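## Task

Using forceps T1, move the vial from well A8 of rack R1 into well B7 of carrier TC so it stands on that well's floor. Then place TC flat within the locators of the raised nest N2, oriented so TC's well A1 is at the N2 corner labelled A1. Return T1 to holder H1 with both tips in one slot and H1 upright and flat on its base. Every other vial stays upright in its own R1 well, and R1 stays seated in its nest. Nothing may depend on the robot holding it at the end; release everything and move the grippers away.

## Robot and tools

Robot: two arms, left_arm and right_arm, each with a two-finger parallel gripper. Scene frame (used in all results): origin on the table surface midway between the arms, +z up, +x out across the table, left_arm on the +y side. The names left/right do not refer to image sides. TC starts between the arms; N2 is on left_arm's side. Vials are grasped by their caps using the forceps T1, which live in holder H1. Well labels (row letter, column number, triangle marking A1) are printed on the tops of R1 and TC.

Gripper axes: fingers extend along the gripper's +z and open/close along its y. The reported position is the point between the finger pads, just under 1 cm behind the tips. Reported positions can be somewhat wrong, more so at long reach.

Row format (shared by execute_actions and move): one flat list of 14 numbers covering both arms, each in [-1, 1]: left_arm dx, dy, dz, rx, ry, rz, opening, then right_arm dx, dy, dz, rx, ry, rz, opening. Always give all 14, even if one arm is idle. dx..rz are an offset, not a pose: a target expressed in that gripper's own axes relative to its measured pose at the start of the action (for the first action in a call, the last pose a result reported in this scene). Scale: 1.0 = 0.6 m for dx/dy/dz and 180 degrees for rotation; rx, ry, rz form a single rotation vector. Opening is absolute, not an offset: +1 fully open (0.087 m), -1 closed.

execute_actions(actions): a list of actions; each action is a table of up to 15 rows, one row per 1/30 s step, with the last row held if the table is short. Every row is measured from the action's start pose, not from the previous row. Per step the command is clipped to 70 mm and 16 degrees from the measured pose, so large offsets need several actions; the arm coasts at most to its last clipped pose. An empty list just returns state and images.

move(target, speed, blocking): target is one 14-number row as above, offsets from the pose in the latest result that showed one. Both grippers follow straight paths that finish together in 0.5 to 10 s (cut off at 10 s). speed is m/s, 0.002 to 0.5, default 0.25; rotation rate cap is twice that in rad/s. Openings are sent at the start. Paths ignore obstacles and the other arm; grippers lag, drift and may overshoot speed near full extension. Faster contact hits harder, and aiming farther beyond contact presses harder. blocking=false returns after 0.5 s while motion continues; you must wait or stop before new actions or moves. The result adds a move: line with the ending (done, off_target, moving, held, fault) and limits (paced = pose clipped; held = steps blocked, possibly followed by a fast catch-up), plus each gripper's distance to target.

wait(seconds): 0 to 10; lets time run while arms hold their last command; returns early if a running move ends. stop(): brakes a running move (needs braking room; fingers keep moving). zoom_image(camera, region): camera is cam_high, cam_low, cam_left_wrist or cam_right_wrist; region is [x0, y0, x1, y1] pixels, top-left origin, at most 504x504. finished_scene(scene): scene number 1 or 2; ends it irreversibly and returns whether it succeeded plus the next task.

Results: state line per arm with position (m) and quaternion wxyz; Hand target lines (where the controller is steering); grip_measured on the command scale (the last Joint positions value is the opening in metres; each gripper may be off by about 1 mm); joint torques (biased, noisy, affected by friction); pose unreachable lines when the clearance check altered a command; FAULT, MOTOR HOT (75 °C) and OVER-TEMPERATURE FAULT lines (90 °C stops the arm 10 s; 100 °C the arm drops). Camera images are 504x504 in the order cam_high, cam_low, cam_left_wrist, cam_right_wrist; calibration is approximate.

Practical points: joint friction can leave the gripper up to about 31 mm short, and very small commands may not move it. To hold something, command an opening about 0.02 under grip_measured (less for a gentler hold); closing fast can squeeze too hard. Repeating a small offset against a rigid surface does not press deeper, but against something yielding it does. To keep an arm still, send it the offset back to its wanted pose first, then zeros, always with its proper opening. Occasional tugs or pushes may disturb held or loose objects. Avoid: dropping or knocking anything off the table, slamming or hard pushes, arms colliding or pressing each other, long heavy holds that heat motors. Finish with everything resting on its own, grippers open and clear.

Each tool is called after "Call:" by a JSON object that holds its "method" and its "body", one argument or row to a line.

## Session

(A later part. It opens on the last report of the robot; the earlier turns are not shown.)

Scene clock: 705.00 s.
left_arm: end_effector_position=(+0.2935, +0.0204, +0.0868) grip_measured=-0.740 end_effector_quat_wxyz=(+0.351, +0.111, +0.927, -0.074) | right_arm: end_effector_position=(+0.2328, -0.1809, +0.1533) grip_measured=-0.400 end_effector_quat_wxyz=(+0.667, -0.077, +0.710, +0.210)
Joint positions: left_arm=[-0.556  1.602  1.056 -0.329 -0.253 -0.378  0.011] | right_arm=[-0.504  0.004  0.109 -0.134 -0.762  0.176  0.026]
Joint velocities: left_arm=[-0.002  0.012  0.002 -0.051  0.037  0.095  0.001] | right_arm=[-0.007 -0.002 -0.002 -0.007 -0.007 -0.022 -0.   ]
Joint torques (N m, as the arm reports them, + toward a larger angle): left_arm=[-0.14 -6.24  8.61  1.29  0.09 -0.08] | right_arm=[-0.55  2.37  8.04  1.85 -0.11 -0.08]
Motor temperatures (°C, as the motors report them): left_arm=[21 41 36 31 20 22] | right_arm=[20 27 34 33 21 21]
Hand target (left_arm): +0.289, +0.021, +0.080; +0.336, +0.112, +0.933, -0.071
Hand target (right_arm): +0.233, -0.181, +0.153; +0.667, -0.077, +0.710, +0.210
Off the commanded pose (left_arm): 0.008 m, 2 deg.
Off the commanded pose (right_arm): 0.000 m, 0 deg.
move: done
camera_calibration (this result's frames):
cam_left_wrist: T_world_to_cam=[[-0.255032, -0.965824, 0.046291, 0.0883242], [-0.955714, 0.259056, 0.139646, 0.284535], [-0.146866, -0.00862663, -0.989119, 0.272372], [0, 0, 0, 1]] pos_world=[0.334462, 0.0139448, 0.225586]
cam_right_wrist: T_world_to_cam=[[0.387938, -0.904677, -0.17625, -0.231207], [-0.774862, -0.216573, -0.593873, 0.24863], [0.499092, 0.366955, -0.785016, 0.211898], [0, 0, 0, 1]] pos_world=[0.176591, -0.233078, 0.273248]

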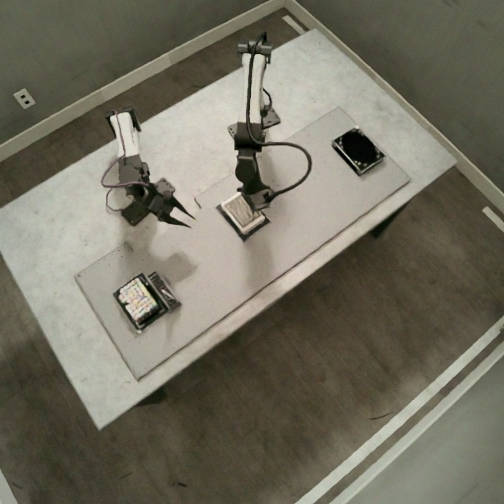

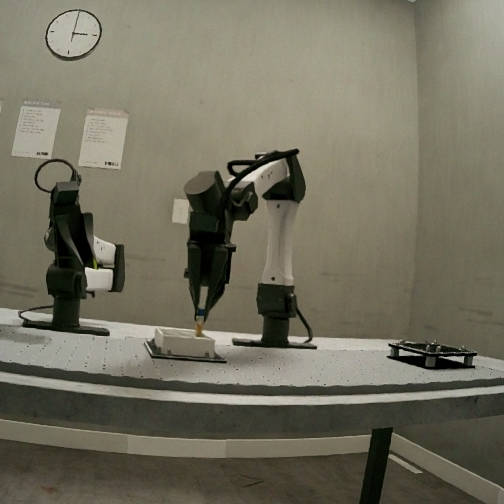

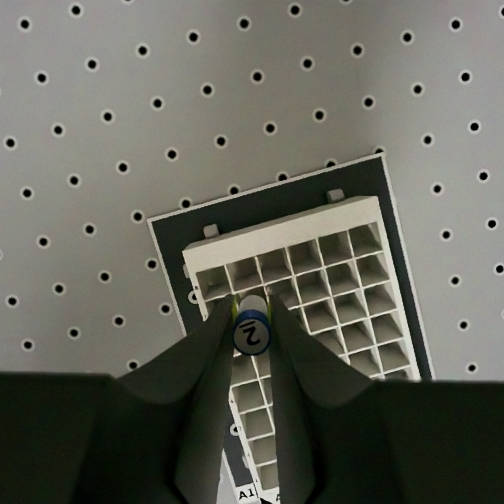

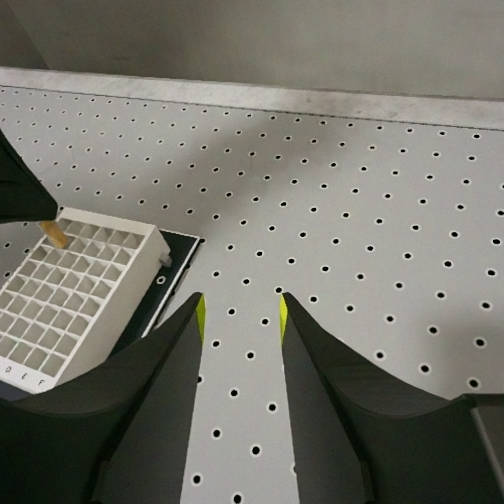

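Yaw nudge +y with more dip pressure.

Call:
{"method": "move", "body": {
  "target": [0.012,0.009,0,-0.009,0.01,0,-0.8,0,0,0,0,0,0,-0.4],
  "speed": 0.006
}}

Call:
{"method": "zoom_image", "body": {
  "camera": "cam_left_wrist",
  "region": [150,150,400,400]
}}

Call:
{"method": "zoom_image", "body": {
  "camera": "cam_right_wrist",
  "region": [0,150,150,300]
}}

Scene clock: 709.23 s.
left_arm: end_effector_position=(+0.2934, +0.0210, +0.0866) grip_measured=-0.740 end_effector_quat_wxyz=(+0.351, +0.109, +0.927, -0.073) | right_arm: end_effector_position=(+0.2328, -0.1809, +0.1533) grip_measured=-0.400 end_effector_quat_wxyz=(+0.667, -0.077, +0.710, +0.210)
Joint positions: left_arm=[-0.556  1.602  1.056 -0.331 -0.256 -0.382  0.011] | right_arm=[-0.504  0.004  0.109 -0.134 -0.762  0.176  0.026]
Joint velocities: left_arm=[-0.007 -0.007 -0.002  0.007 -0.007 -0.022  0.   ] | right_arm=[-0.022  0.002  0.012 -0.022 -0.022  0.007 -0.   ]
Joint torques (N m, as the arm reports them, + toward a larger angle): left_arm=[ 0.16 -6.77  8.66  1.17 -0.08 -0.06] | right_arm=[-0.46  2.3   7.72  1.87 -0.07 -0.05]
Motor temperatures (°C, as the motors report them): left_arm=[21 41 36 30 20 22] | right_arm=[20 27 34 33 21 21]
Hand target (left_arm): +0.290, +0.027, +0.082; +0.338, +0.107, +0.933, -0.059
Hand target (right_arm): +0.233, -0.181, +0.153; +0.667, -0.077, +0.710, +0.210
Off the commanded pose (left_arm): 0.008 m, 2 deg.
Off the commanded pose (right_arm): 0.000 m, 0 deg.
move: done
camera_calibration (this result's frames):
cam_left_wrist: T_world_to_cam=[[-0.250369, -0.967062, 0.0458976, 0.0875455], [-0.956841, 0.254391, 0.140503, 0.284723], [-0.147551, -0.0087392, -0.989016, 0.272397], [0, 0, 0, 1]] pos_world=[0.334545, 0.0146115, 0.225383]
cam_right_wrist: T_world_to_cam=[[0.387938, -0.904677, -0.17625, -0.231207], [-0.774862, -0.216573, -0.593873, 0.24863], [0.499092, 0.366955, -0.785016, 0.211898], [0, 0, 0, 1]] pos_world=[0.176591, -0.233078, 0.273248]

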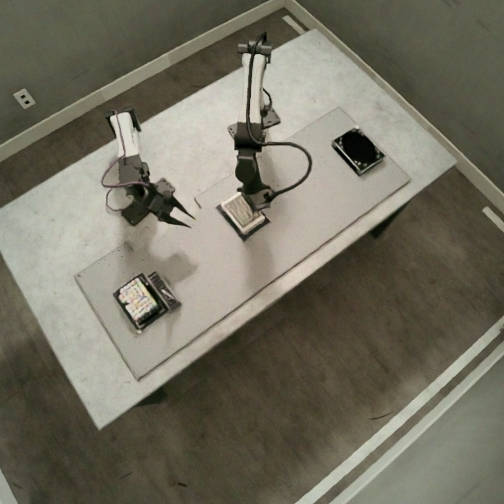

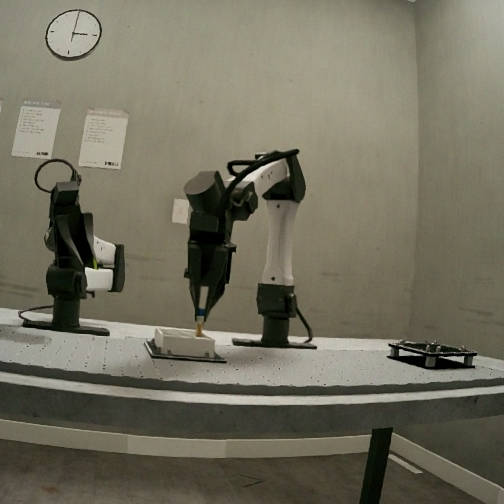

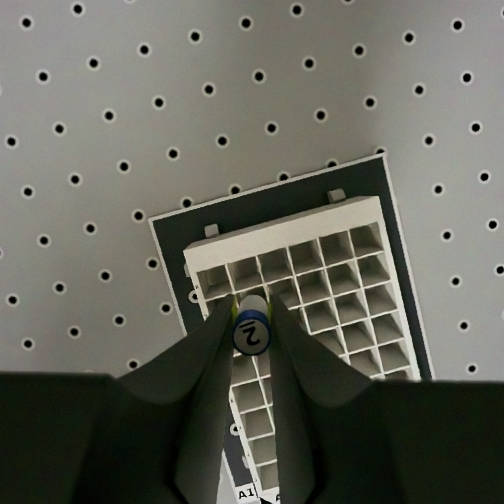

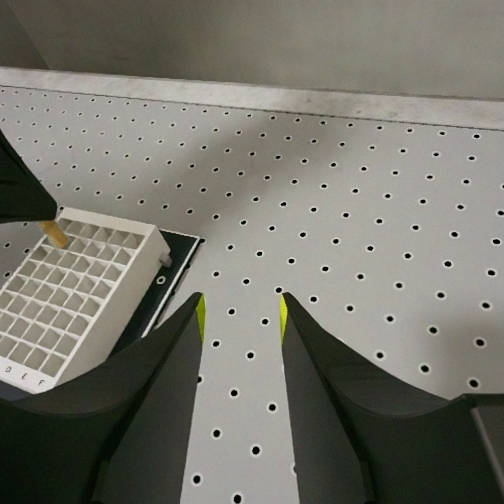

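Region (150, 150, 400, 400) of cam_left_wrist's 504x504 image, scaled by 2.016, with more detail than that image has.

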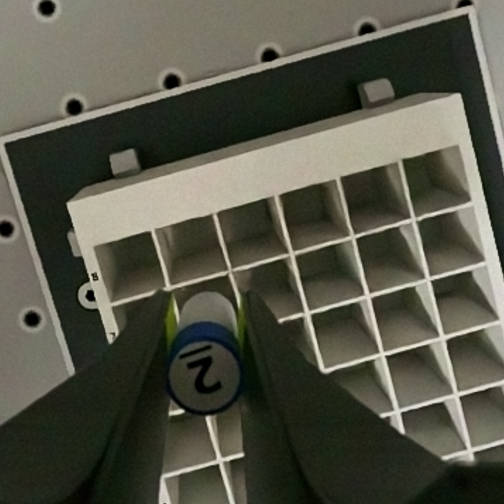

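Region (0, 150, 150, 300) of cam_right_wrist's 504x504 image, scaled by 3.360, with more detail than that image has.

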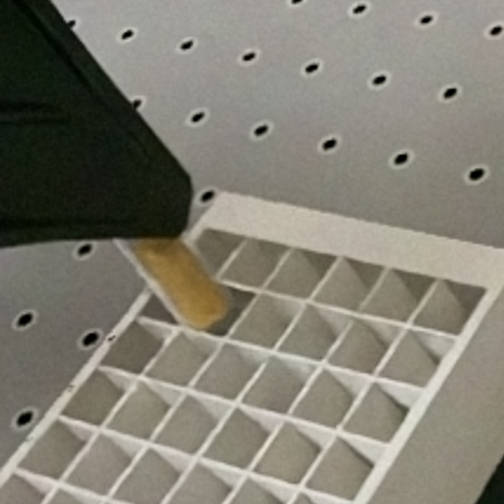

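Friction; nudge without pressure.

Call:
{"method": "move", "body": {
  "target": [-0.002,0.008,0,-0.009,0,0,-0.8,0,0,0,0,0,0,-0.4],
  "speed": 0.006
}}

Call:
{"method": "move", "body": {
  "target": [0.014,0,0,0,0.012,0,-0.8,0,0,0,0,0,0,-0.4],
  "speed": 0.008
}}

Call:
{"method": "zoom_image", "body": {
  "camera": "cam_left_wrist",
  "region": [150,150,400,400]
}}

Call:
{"method": "zoom_image", "body": {
  "camera": "cam_right_wrist",
  "region": [0,150,150,300]
}}

Scene clock: 712.33 s.
left_arm: end_effector_position=(+0.2940, +0.0212, +0.0869) grip_measured=-0.740 end_effector_quat_wxyz=(+0.352, +0.109, +0.927, -0.072) | right_arm: end_effector_position=(+0.2328, -0.1809, +0.1533) grip_measured=-0.400 end_effector_quat_wxyz=(+0.667, -0.077, +0.710, +0.210)
Joint positions: left_arm=[-0.556  1.602  1.056 -0.329 -0.259 -0.382  0.011] | right_arm=[-0.504  0.004  0.109 -0.134 -0.762  0.176  0.026]
Joint velocities: left_arm=[-0.007 -0.027  0.002  0.037 -0.007  0.007  0.001] | right_arm=[-0.002  0.002  0.002  0.081  0.007 -0.022 -0.   ]
Joint torques (N m, as the arm reports them, + toward a larger angle): left_arm=[ 0.11 -6.94  8.89  1.33 -0.19  0.01] | right_arm=[-0.66  2.45  8.02  1.83 -0.09 -0.1 ]
Motor temperatures (°C, as the motors report them): left_arm=[21 41 36 30 20 22] | right_arm=[20 27 34 33 21 21]
Hand target (left_arm): +0.296, +0.025, +0.087; +0.353, +0.104, +0.928, -0.060
Hand target (right_arm): +0.233, -0.181, +0.153; +0.667, -0.077, +0.710, +0.210
Off the commanded pose (left_arm): 0.005 m, 1 deg.
Off the commanded pose (right_arm): 0.000 m, 0 deg.
move: done
camera_calibration (this result's frames):
cam_left_wrist: T_world_to_cam=[[-0.248598, -0.967585, 0.0444714, 0.0875041], [-0.95771, 0.25241, 0.138131, 0.285658], [-0.144879, -0.00825152, -0.989415, 0.271983], [0, 0, 0, 1]] pos_world=[0.334735, 0.0148091, 0.225754]
cam_right_wrist: T_world_to_cam=[[0.387938, -0.904677, -0.17625, -0.231207], [-0.774862, -0.216573, -0.593873, 0.24863], [0.499092, 0.366955, -0.785016, 0.211898], [0, 0, 0, 1]] pos_world=[0.176591, -0.233078, 0.273248]

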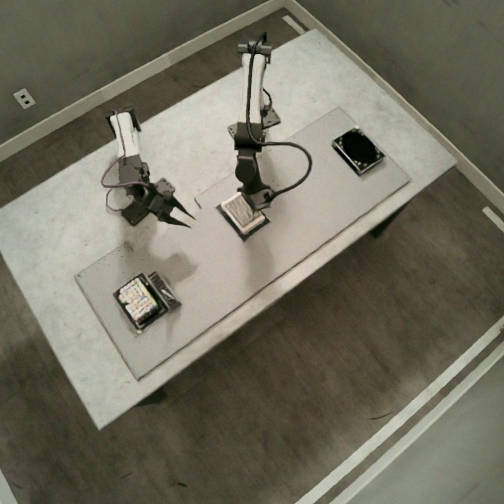

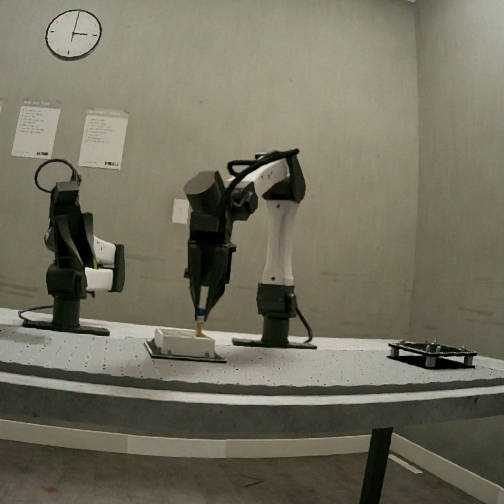

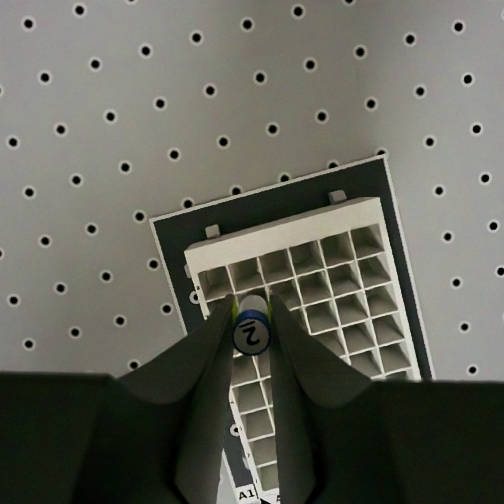

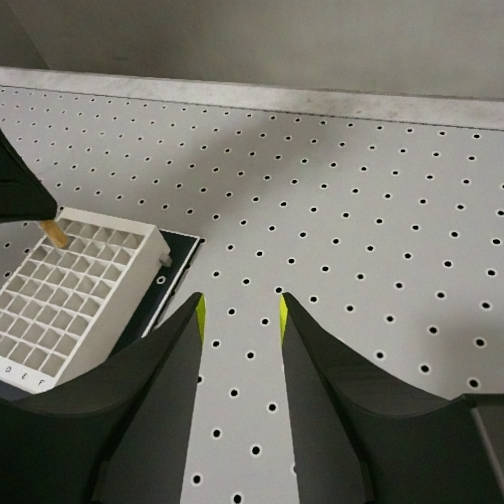

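Scene clock: 714.90 s.
left_arm: end_effector_position=(+0.2934, +0.0207, +0.0867) grip_measured=-0.740 end_effector_quat_wxyz=(+0.351, +0.110, +0.927, -0.074) | right_arm: end_effector_position=(+0.2328, -0.1809, +0.1533) grip_measured=-0.400 end_effector_quat_wxyz=(+0.667, -0.077, +0.710, +0.210)
Joint positions: left_arm=[-0.556  1.602  1.056 -0.33  -0.254 -0.382  0.011] | right_arm=[-0.504  0.004  0.109 -0.134 -0.762  0.176  0.026]
Joint velocities: left_arm=[-0.012 -0.012  0.007  0.007  0.022  0.037 -0.   ] | right_arm=[ 0.002 -0.002  0.002  0.022  0.007  0.037 -0.   ]
Joint torques (N m, as the arm reports them, + toward a larger angle): left_arm=[ 0.   -6.64  8.61  1.2   0.11 -0.05] | right_arm=[-0.45  2.49  7.82  1.88 -0.09 -0.1 ]
Motor temperatures (°C, as the motors report them): left_arm=[21 41 36 30 20 22] | right_arm=[20 27 34 33 21 21]
Hand target (left_arm): +0.288, +0.023, +0.081; +0.335, +0.110, +0.933, -0.070
Hand target (right_arm): +0.233, -0.181, +0.153; +0.667, -0.077, +0.710, +0.210
Off the commanded pose (left_arm): 0.008 m, 2 deg.
Off the commanded pose (right_arm): 0.000 m, 0 deg.
move: done
camera_calibration (this result's frames):
cam_left_wrist: T_world_to_cam=[[-0.251306, -0.966752, 0.0472841, 0.0873682], [-0.956565, 0.255521, 0.140326, 0.284682], [-0.147743, -0.00996554, -0.988976, 0.272532], [0, 0, 0, 1]] pos_world=[0.334538, 0.014437, 0.225448]
cam_right_wrist: T_world_to_cam=[[0.387938, -0.904677, -0.17625, -0.231207], [-0.774862, -0.216573, -0.593873, 0.24863], [0.499092, 0.366955, -0.785016, 0.211898], [0, 0, 0, 1]] pos_world=[0.176591, -0.233078, 0.273248]

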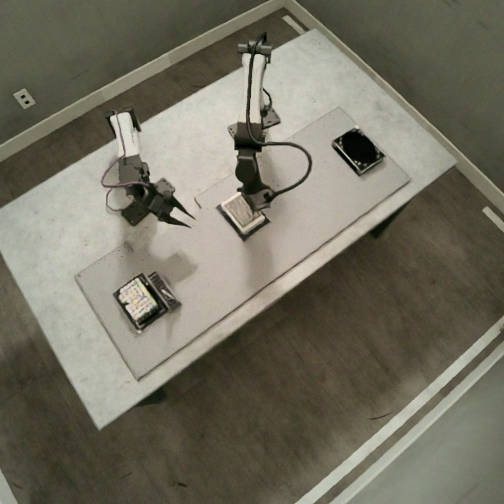

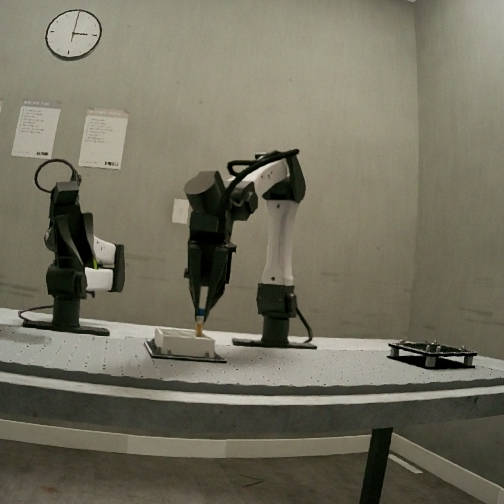

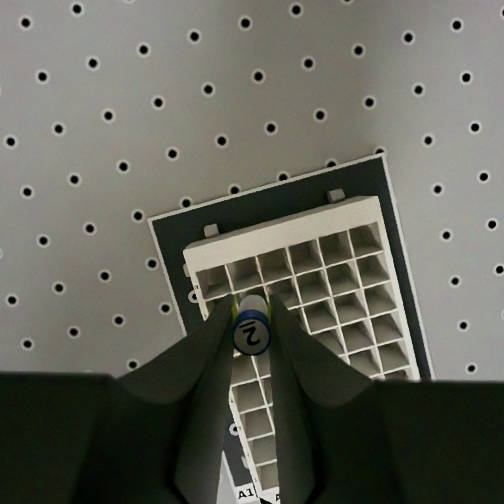

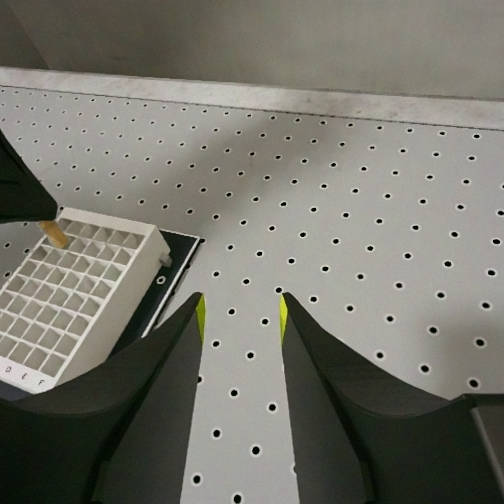

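Region (150, 150, 400, 400) of cam_left_wrist's 504x504 image, scaled by 2.016, with more detail than that image has.

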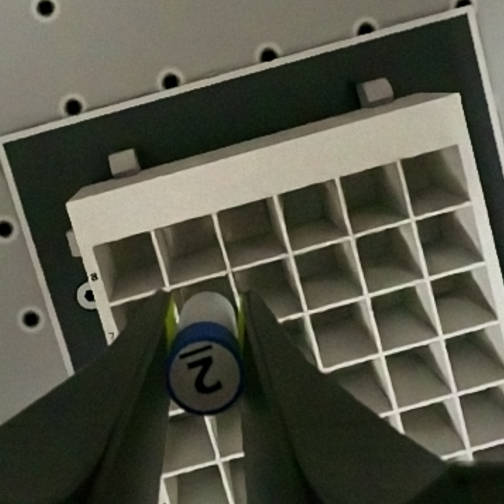

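Region (0, 150, 150, 300) of cam_right_wrist's 504x504 image, scaled by 3.360, with more detail than that image has.

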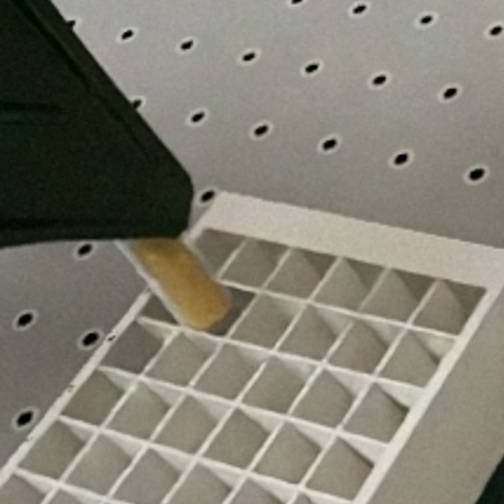

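Call:
{"method": "execute_actions", "body": {
  "actions": [
    [[0,0,0,0,0,0,-0.8,0,0,0,0,0,0,-0.4]],
    [[0,0,0,0,0,0,-0.71,0,0,0,0,0,0,-0.4]],
    [[0,0,0,0,0,0,-0.71,0,0,0,0,0,0,-0.4]]
  ]
}}

Call:
{"method": "zoom_image", "body": {
  "camera": "cam_left_wrist",
  "region": [150,150,400,400]
}}

Call:
{"method": "zoom_image", "body": {
  "camera": "cam_right_wrist",
  "region": [0,150,150,300]
}}

Scene clock: 716.93 s.
left_arm: end_effector_position=(+0.2936, +0.0205, +0.0868) grip_measured=-0.710 end_effector_quat_wxyz=(+0.351, +0.109, +0.927, -0.074) | right_arm: end_effector_position=(+0.2328, -0.1809, +0.1533) grip_measured=-0.400 end_effector_quat_wxyz=(+0.667, -0.077, +0.710, +0.210)
Joint positions: left_arm=[-0.556  1.602  1.056 -0.329 -0.254 -0.382  0.013] | right_arm=[-0.504  0.004  0.109 -0.134 -0.762  0.176  0.026]
Joint velocities: left_arm=[-0.017 -0.012 -0.002 -0.007  0.051  0.022 -0.001] | right_arm=[ 0.002 -0.002  0.027 -0.066 -0.007 -0.007 -0.   ]
Joint torques (N m, as the arm reports them, + toward a larger angle): left_arm=[-0.01 -7.19  8.12  1.46  0.04  0.01] | right_arm=[-0.66  2.3   7.72  1.83 -0.09 -0.04]
Motor temperatures (°C, as the motors report them): left_arm=[21 41 36 30 20 22] | right_arm=[20 27 34 33 21 21]
Hand target (left_arm): +0.294, +0.021, +0.087; +0.351, +0.109, +0.927, -0.074
Hand target (right_arm): +0.233, -0.181, +0.153; +0.667, -0.077, +0.710, +0.210
Off the commanded pose (left_arm): 0.000 m, 0 deg.
Off the commanded pose (right_arm): 0.000 m, 0 deg.
camera_calibration (this result's frames):
cam_left_wrist: T_world_to_cam=[[-0.251347, -0.966717, 0.0477871, 0.0872208], [-0.956687, 0.255625, 0.139306, 0.285003], [-0.146885, -0.0107033, -0.989096, 0.272478], [0, 0, 0, 1]] pos_world=[0.334604, 0.0143802, 0.225636]
cam_right_wrist: T_world_to_cam=[[0.387938, -0.904677, -0.17625, -0.231207], [-0.774862, -0.216573, -0.593873, 0.24863], [0.499092, 0.366955, -0.785016, 0.211898], [0, 0, 0, 1]] pos_world=[0.176591, -0.233078, 0.273248]

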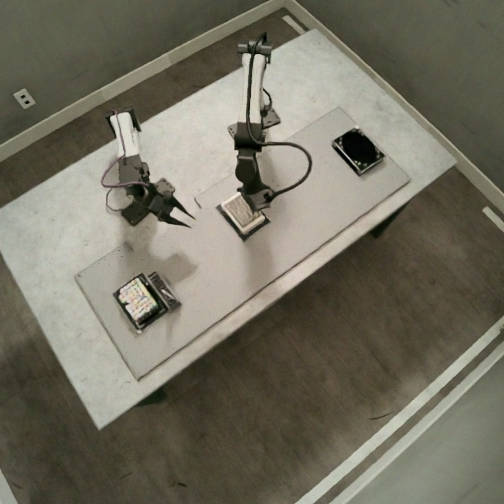

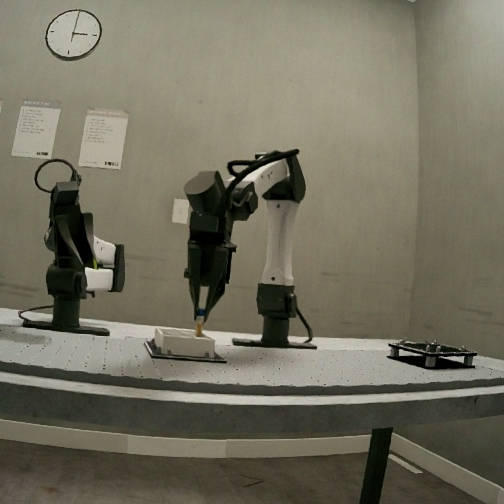

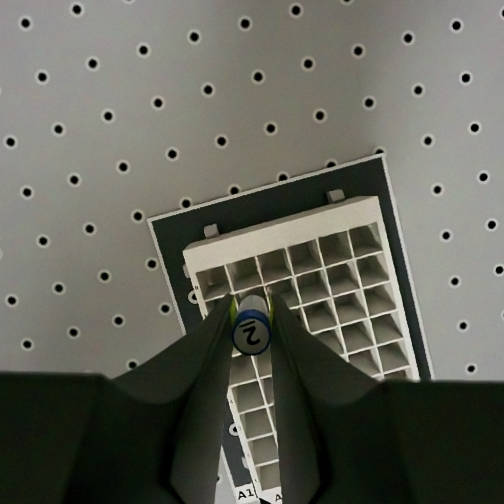

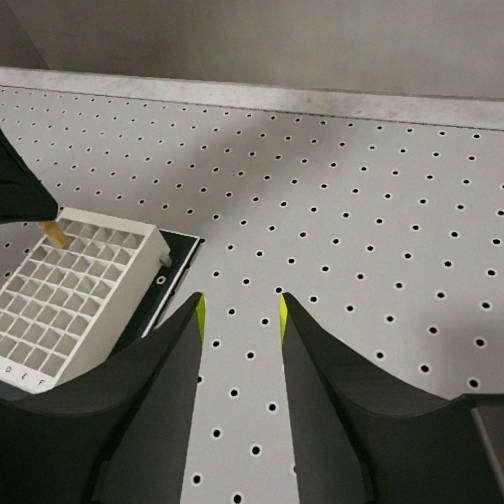

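Region (150, 150, 400, 400) of cam_left_wrist's 504x504 image, scaled by 2.016, with more detail than that image has.

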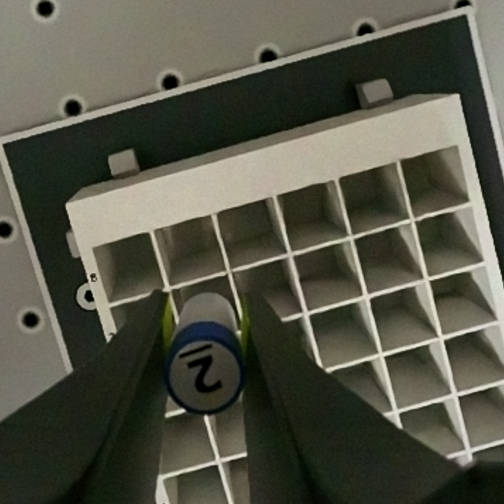

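Region (0, 150, 150, 300) of cam_right_wrist's 504x504 image, scaled by 3.360, with more detail than that image has.

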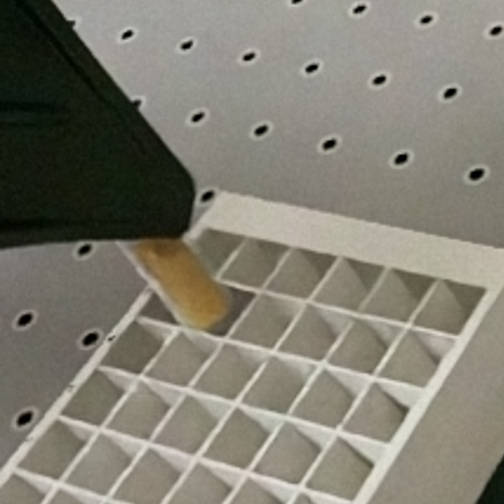

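Call:
{"method": "execute_actions", "body": {
  "actions": [
    [[0,0,0,0,0,0,-0.8,0,0,0,0,0,0,-0.4]],
    [[0,0,0,0,0,0,-0.8,0,0,0,0,0,0,-0.4]]
  ]
}}

Call:
{"method": "move", "body": {
  "target": [-0.007,0.002,0,-0.003,-0.006,0,-0.8,0,0,0,0,0,0,-0.4],
  "speed": 0.006
}}

Call:
{"method": "execute_actions", "body": {
  "actions": [
    [[0,0,0,0,0,0,-0.71,0,0,0,0,0,0,-0.4]],
    [[0,0,0,0,0,0,-0.71,0,0,0,0,0,0,-0.4]]
  ]
}}

Call:
{"method": "zoom_image", "body": {
  "camera": "cam_left_wrist",
  "region": [150,150,400,400]
}}

Call:
{"method": "zoom_image", "body": {
  "camera": "cam_right_wrist",
  "region": [0,150,150,300]
}}

Scene clock: 718.90 s.
left_arm: end_effector_position=(+0.2936, +0.0205, +0.0868) grip_measured=-0.740 end_effector_quat_wxyz=(+0.351, +0.109, +0.927, -0.074) | right_arm: end_effector_position=(+0.2328, -0.1809, +0.1533) grip_measured=-0.400 end_effector_quat_wxyz=(+0.667, -0.077, +0.710, +0.210)
Joint positions: left_arm=[-0.556  1.602  1.056 -0.329 -0.254 -0.382  0.011] | right_arm=[-0.504  0.004  0.109 -0.134 -0.762  0.176  0.026]
Joint velocities: left_arm=[-0.012  0.037 -0.022 -0.022 -0.037 -0.007 -0.001] | right_arm=[ 0.012 -0.012  0.002 -0.007  0.007 -0.007 -0.001]
Joint torques (N m, as the arm reports them, + toward a larger angle): left_arm=[ 0.02 -7.14  8.19  1.51  0.04  0.04] | right_arm=[-0.56  2.51  7.93  1.83 -0.1  -0.06]
Motor temperatures (°C, as the motors report them): left_arm=[21 41 36 30 20 22] | right_arm=[20 27 34 33 21 21]
Hand target (left_arm): +0.294, +0.021, +0.087; +0.351, +0.109, +0.927, -0.074
Hand target (right_arm): +0.233, -0.181, +0.153; +0.667, -0.077, +0.710, +0.210
Off the commanded pose (left_arm): 0.000 m, 0 deg.
Off the commanded pose (right_arm): 0.000 m, 0 deg.
camera_calibration (this result's frames):
cam_left_wrist: T_world_to_cam=[[-0.251347, -0.966717, 0.0477871, 0.0872208], [-0.956687, 0.255625, 0.139306, 0.285003], [-0.146885, -0.0107033, -0.989096, 0.272478], [0, 0, 0, 1]] pos_world=[0.334604, 0.0143802, 0.225636]
cam_right_wrist: T_world_to_cam=[[0.387938, -0.904677, -0.17625, -0.231207], [-0.774862, -0.216573, -0.593873, 0.24863], [0.499092, 0.366955, -0.785016, 0.211898], [0, 0, 0, 1]] pos_world=[0.176591, -0.233078, 0.273248]

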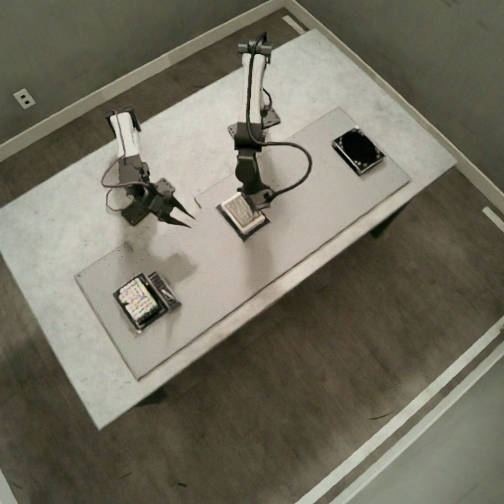

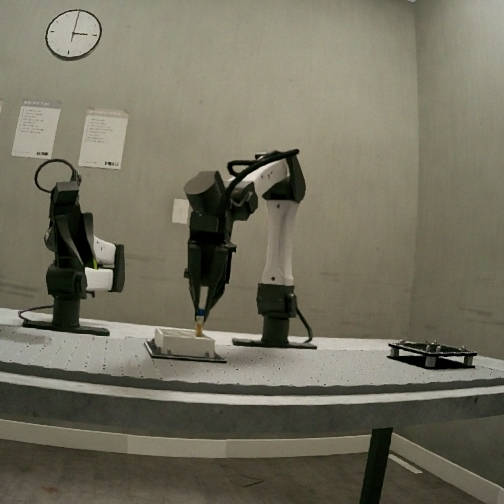

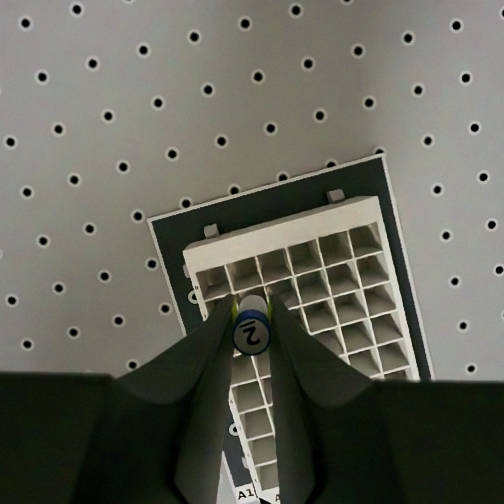

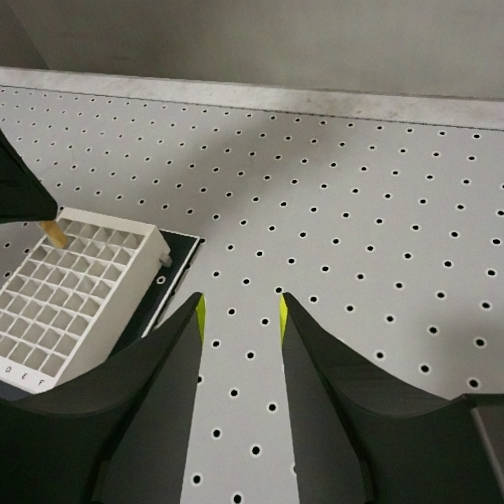

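Scene clock: 720.87 s.
left_arm: end_effector_position=(+0.2963, +0.0208, +0.0883) grip_measured=-0.740 end_effector_quat_wxyz=(+0.358, +0.107, +0.925, -0.072) | right_arm: end_effector_position=(+0.2328, -0.1809, +0.1533) grip_measured=-0.400 end_effector_quat_wxyz=(+0.667, -0.077, +0.710, +0.210)
Joint positions: left_arm=[-0.556  1.602  1.056 -0.319 -0.266 -0.382  0.011] | right_arm=[-0.504  0.004  0.109 -0.134 -0.762  0.176  0.026]
Joint velocities: left_arm=[-0.002  0.002 -0.017  0.007  0.022 -0.051 -0.   ] | right_arm=[-0.017  0.007 -0.007 -0.051 -0.037 -0.037 -0.   ]
Joint torques (N m, as the arm reports them, + toward a larger angle): left_arm=[-0.01 -7.44  8.08  1.53 -0.01  0.06] | right_arm=[-0.61  2.38  7.68  1.82 -0.06 -0.07]
Motor temperatures (°C, as the motors report them): left_arm=[21 41 36 31 20 22] | right_arm=[20 27 34 33 21 21]
Hand target (left_arm): +0.297, +0.021, +0.090; +0.361, +0.107, +0.924, -0.071
Hand target (right_arm): +0.233, -0.181, +0.153; +0.667, -0.077, +0.710, +0.210
Off the commanded pose (left_arm): 0.001 m, 0 deg.
Off the commanded pose (right_arm): 0.000 m, 0 deg.
move: done
camera_calibration (this result's frames):
cam_left_wrist: T_world_to_cam=[[-0.244794, -0.968568, 0.0441793, 0.0865473], [-0.96027, 0.248491, 0.127016, 0.289566], [-0.134002, -0.0113314, -0.990916, 0.270721], [0, 0, 0, 1]] pos_world=[0.335525, 0.0149402, 0.227659]
cam_right_wrist: T_world_to_cam=[[0.387938, -0.904677, -0.17625, -0.231207], [-0.774862, -0.216573, -0.593873, 0.24863], [0.499092, 0.366955, -0.785016, 0.211898], [0, 0, 0, 1]] pos_world=[0.176591, -0.233078, 0.273248]

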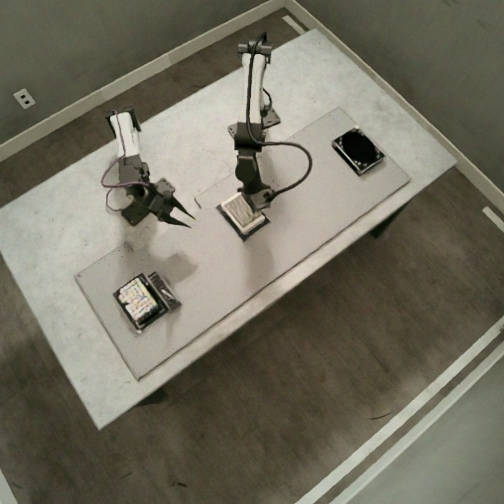

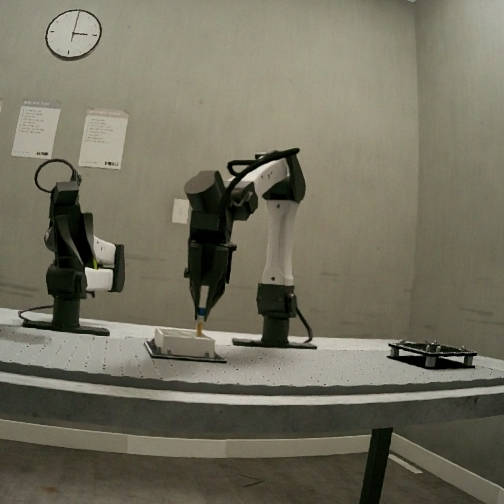

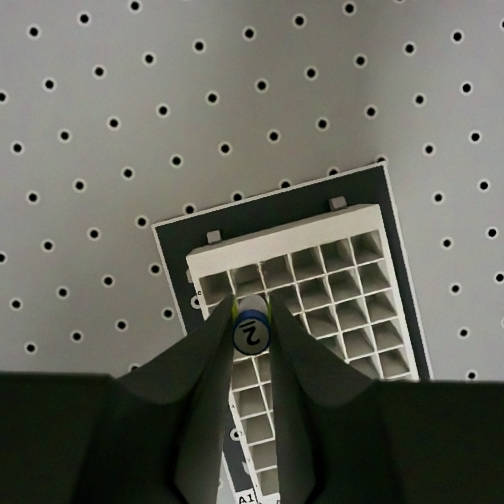

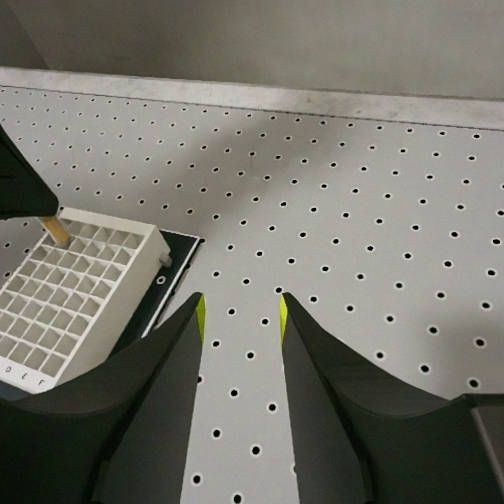

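Scene clock: 721.87 s.
left_arm: end_effector_position=(+0.2963, +0.0208, +0.0883) grip_measured=-0.710 end_effector_quat_wxyz=(+0.358, +0.107, +0.925, -0.072) | right_arm: end_effector_position=(+0.2328, -0.1809, +0.1533) grip_measured=-0.400 end_effector_quat_wxyz=(+0.667, -0.077, +0.710, +0.210)
Joint positions: left_arm=[-0.556  1.602  1.056 -0.319 -0.266 -0.382  0.013] | right_arm=[-0.504  0.004  0.109 -0.134 -0.762  0.176  0.026]
Joint velocities: left_arm=[ 0.002 -0.002  0.017 -0.081 -0.051  0.081 -0.   ] | right_arm=[ 0.007  0.007 -0.007  0.007  0.007 -0.007 -0.   ]
Joint torques (N m, as the arm reports them, + toward a larger angle): left_arm=[ 0.1  -7.26  8.18  1.5   0.03  0.05] | right_arm=[-0.62  2.46  7.86  1.83 -0.09 -0.08]
Motor temperatures (°C, as the motors report them): left_arm=[21 41 36 31 20 22] | right_arm=[20 27 34 33 21 21]
Hand target (left_arm): +0.296, +0.021, +0.088; +0.358, +0.107, +0.925, -0.072
Hand target (right_arm): +0.233, -0.181, +0.153; +0.667, -0.077, +0.710, +0.210
Off the commanded pose (left_arm): 0.000 m, 0 deg.
Off the commanded pose (right_arm): 0.000 m, 0 deg.
camera_calibration (this result's frames):
cam_left_wrist: T_world_to_cam=[[-0.244794, -0.968568, 0.0441793, 0.0865473], [-0.96027, 0.248491, 0.127016, 0.289566], [-0.134002, -0.0113314, -0.990916, 0.270721], [0, 0, 0, 1]] pos_world=[0.335525, 0.0149402, 0.227659]
cam_right_wrist: T_world_to_cam=[[0.387938, -0.904677, -0.17625, -0.231207], [-0.774862, -0.216573, -0.593873, 0.24863], [0.499092, 0.366955, -0.785016, 0.211898], [0, 0, 0, 1]] pos_world=[0.176591, -0.233078, 0.273248]

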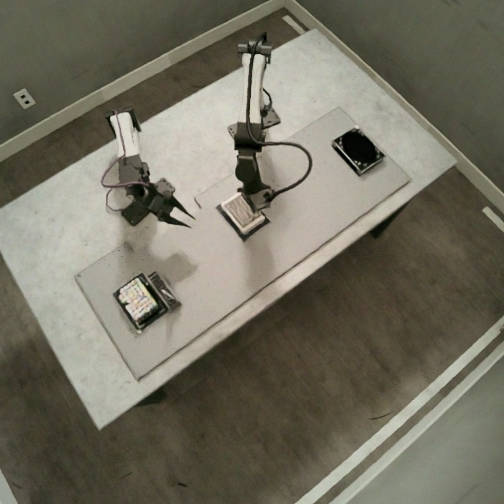

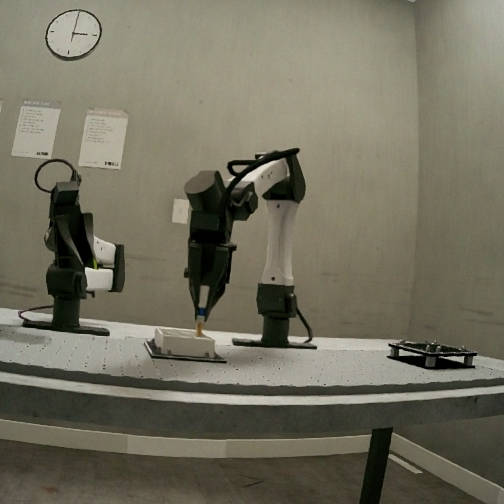

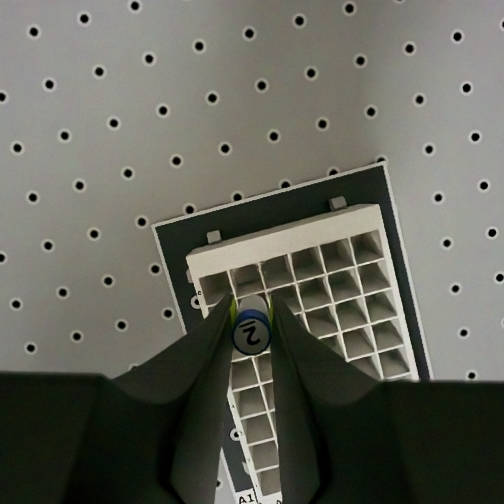

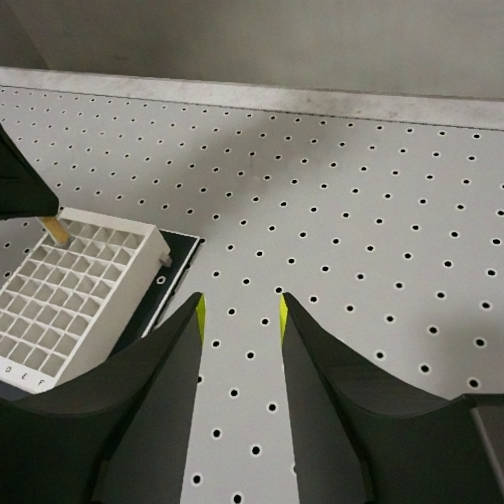

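Region (150, 150, 400, 400) of cam_left_wrist's 504x504 image, scaled by 2.016, with more detail than that image has.

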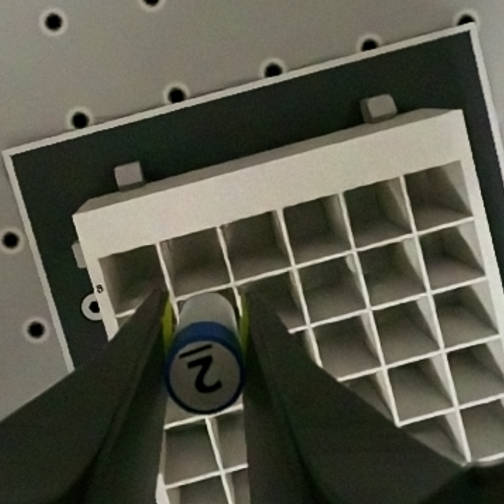

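Region (0, 150, 150, 300) of cam_right_wrist's 504x504 image, scaled by 3.360, with more detail than that image has.

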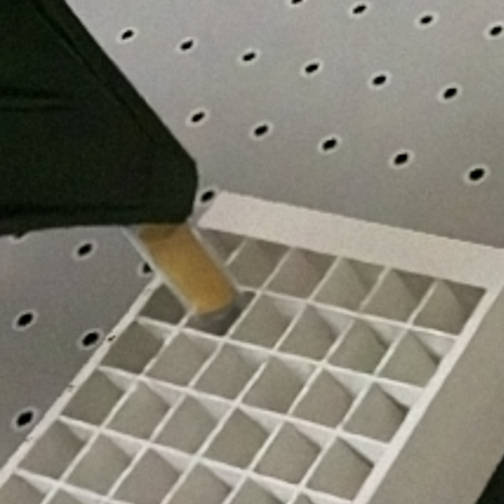

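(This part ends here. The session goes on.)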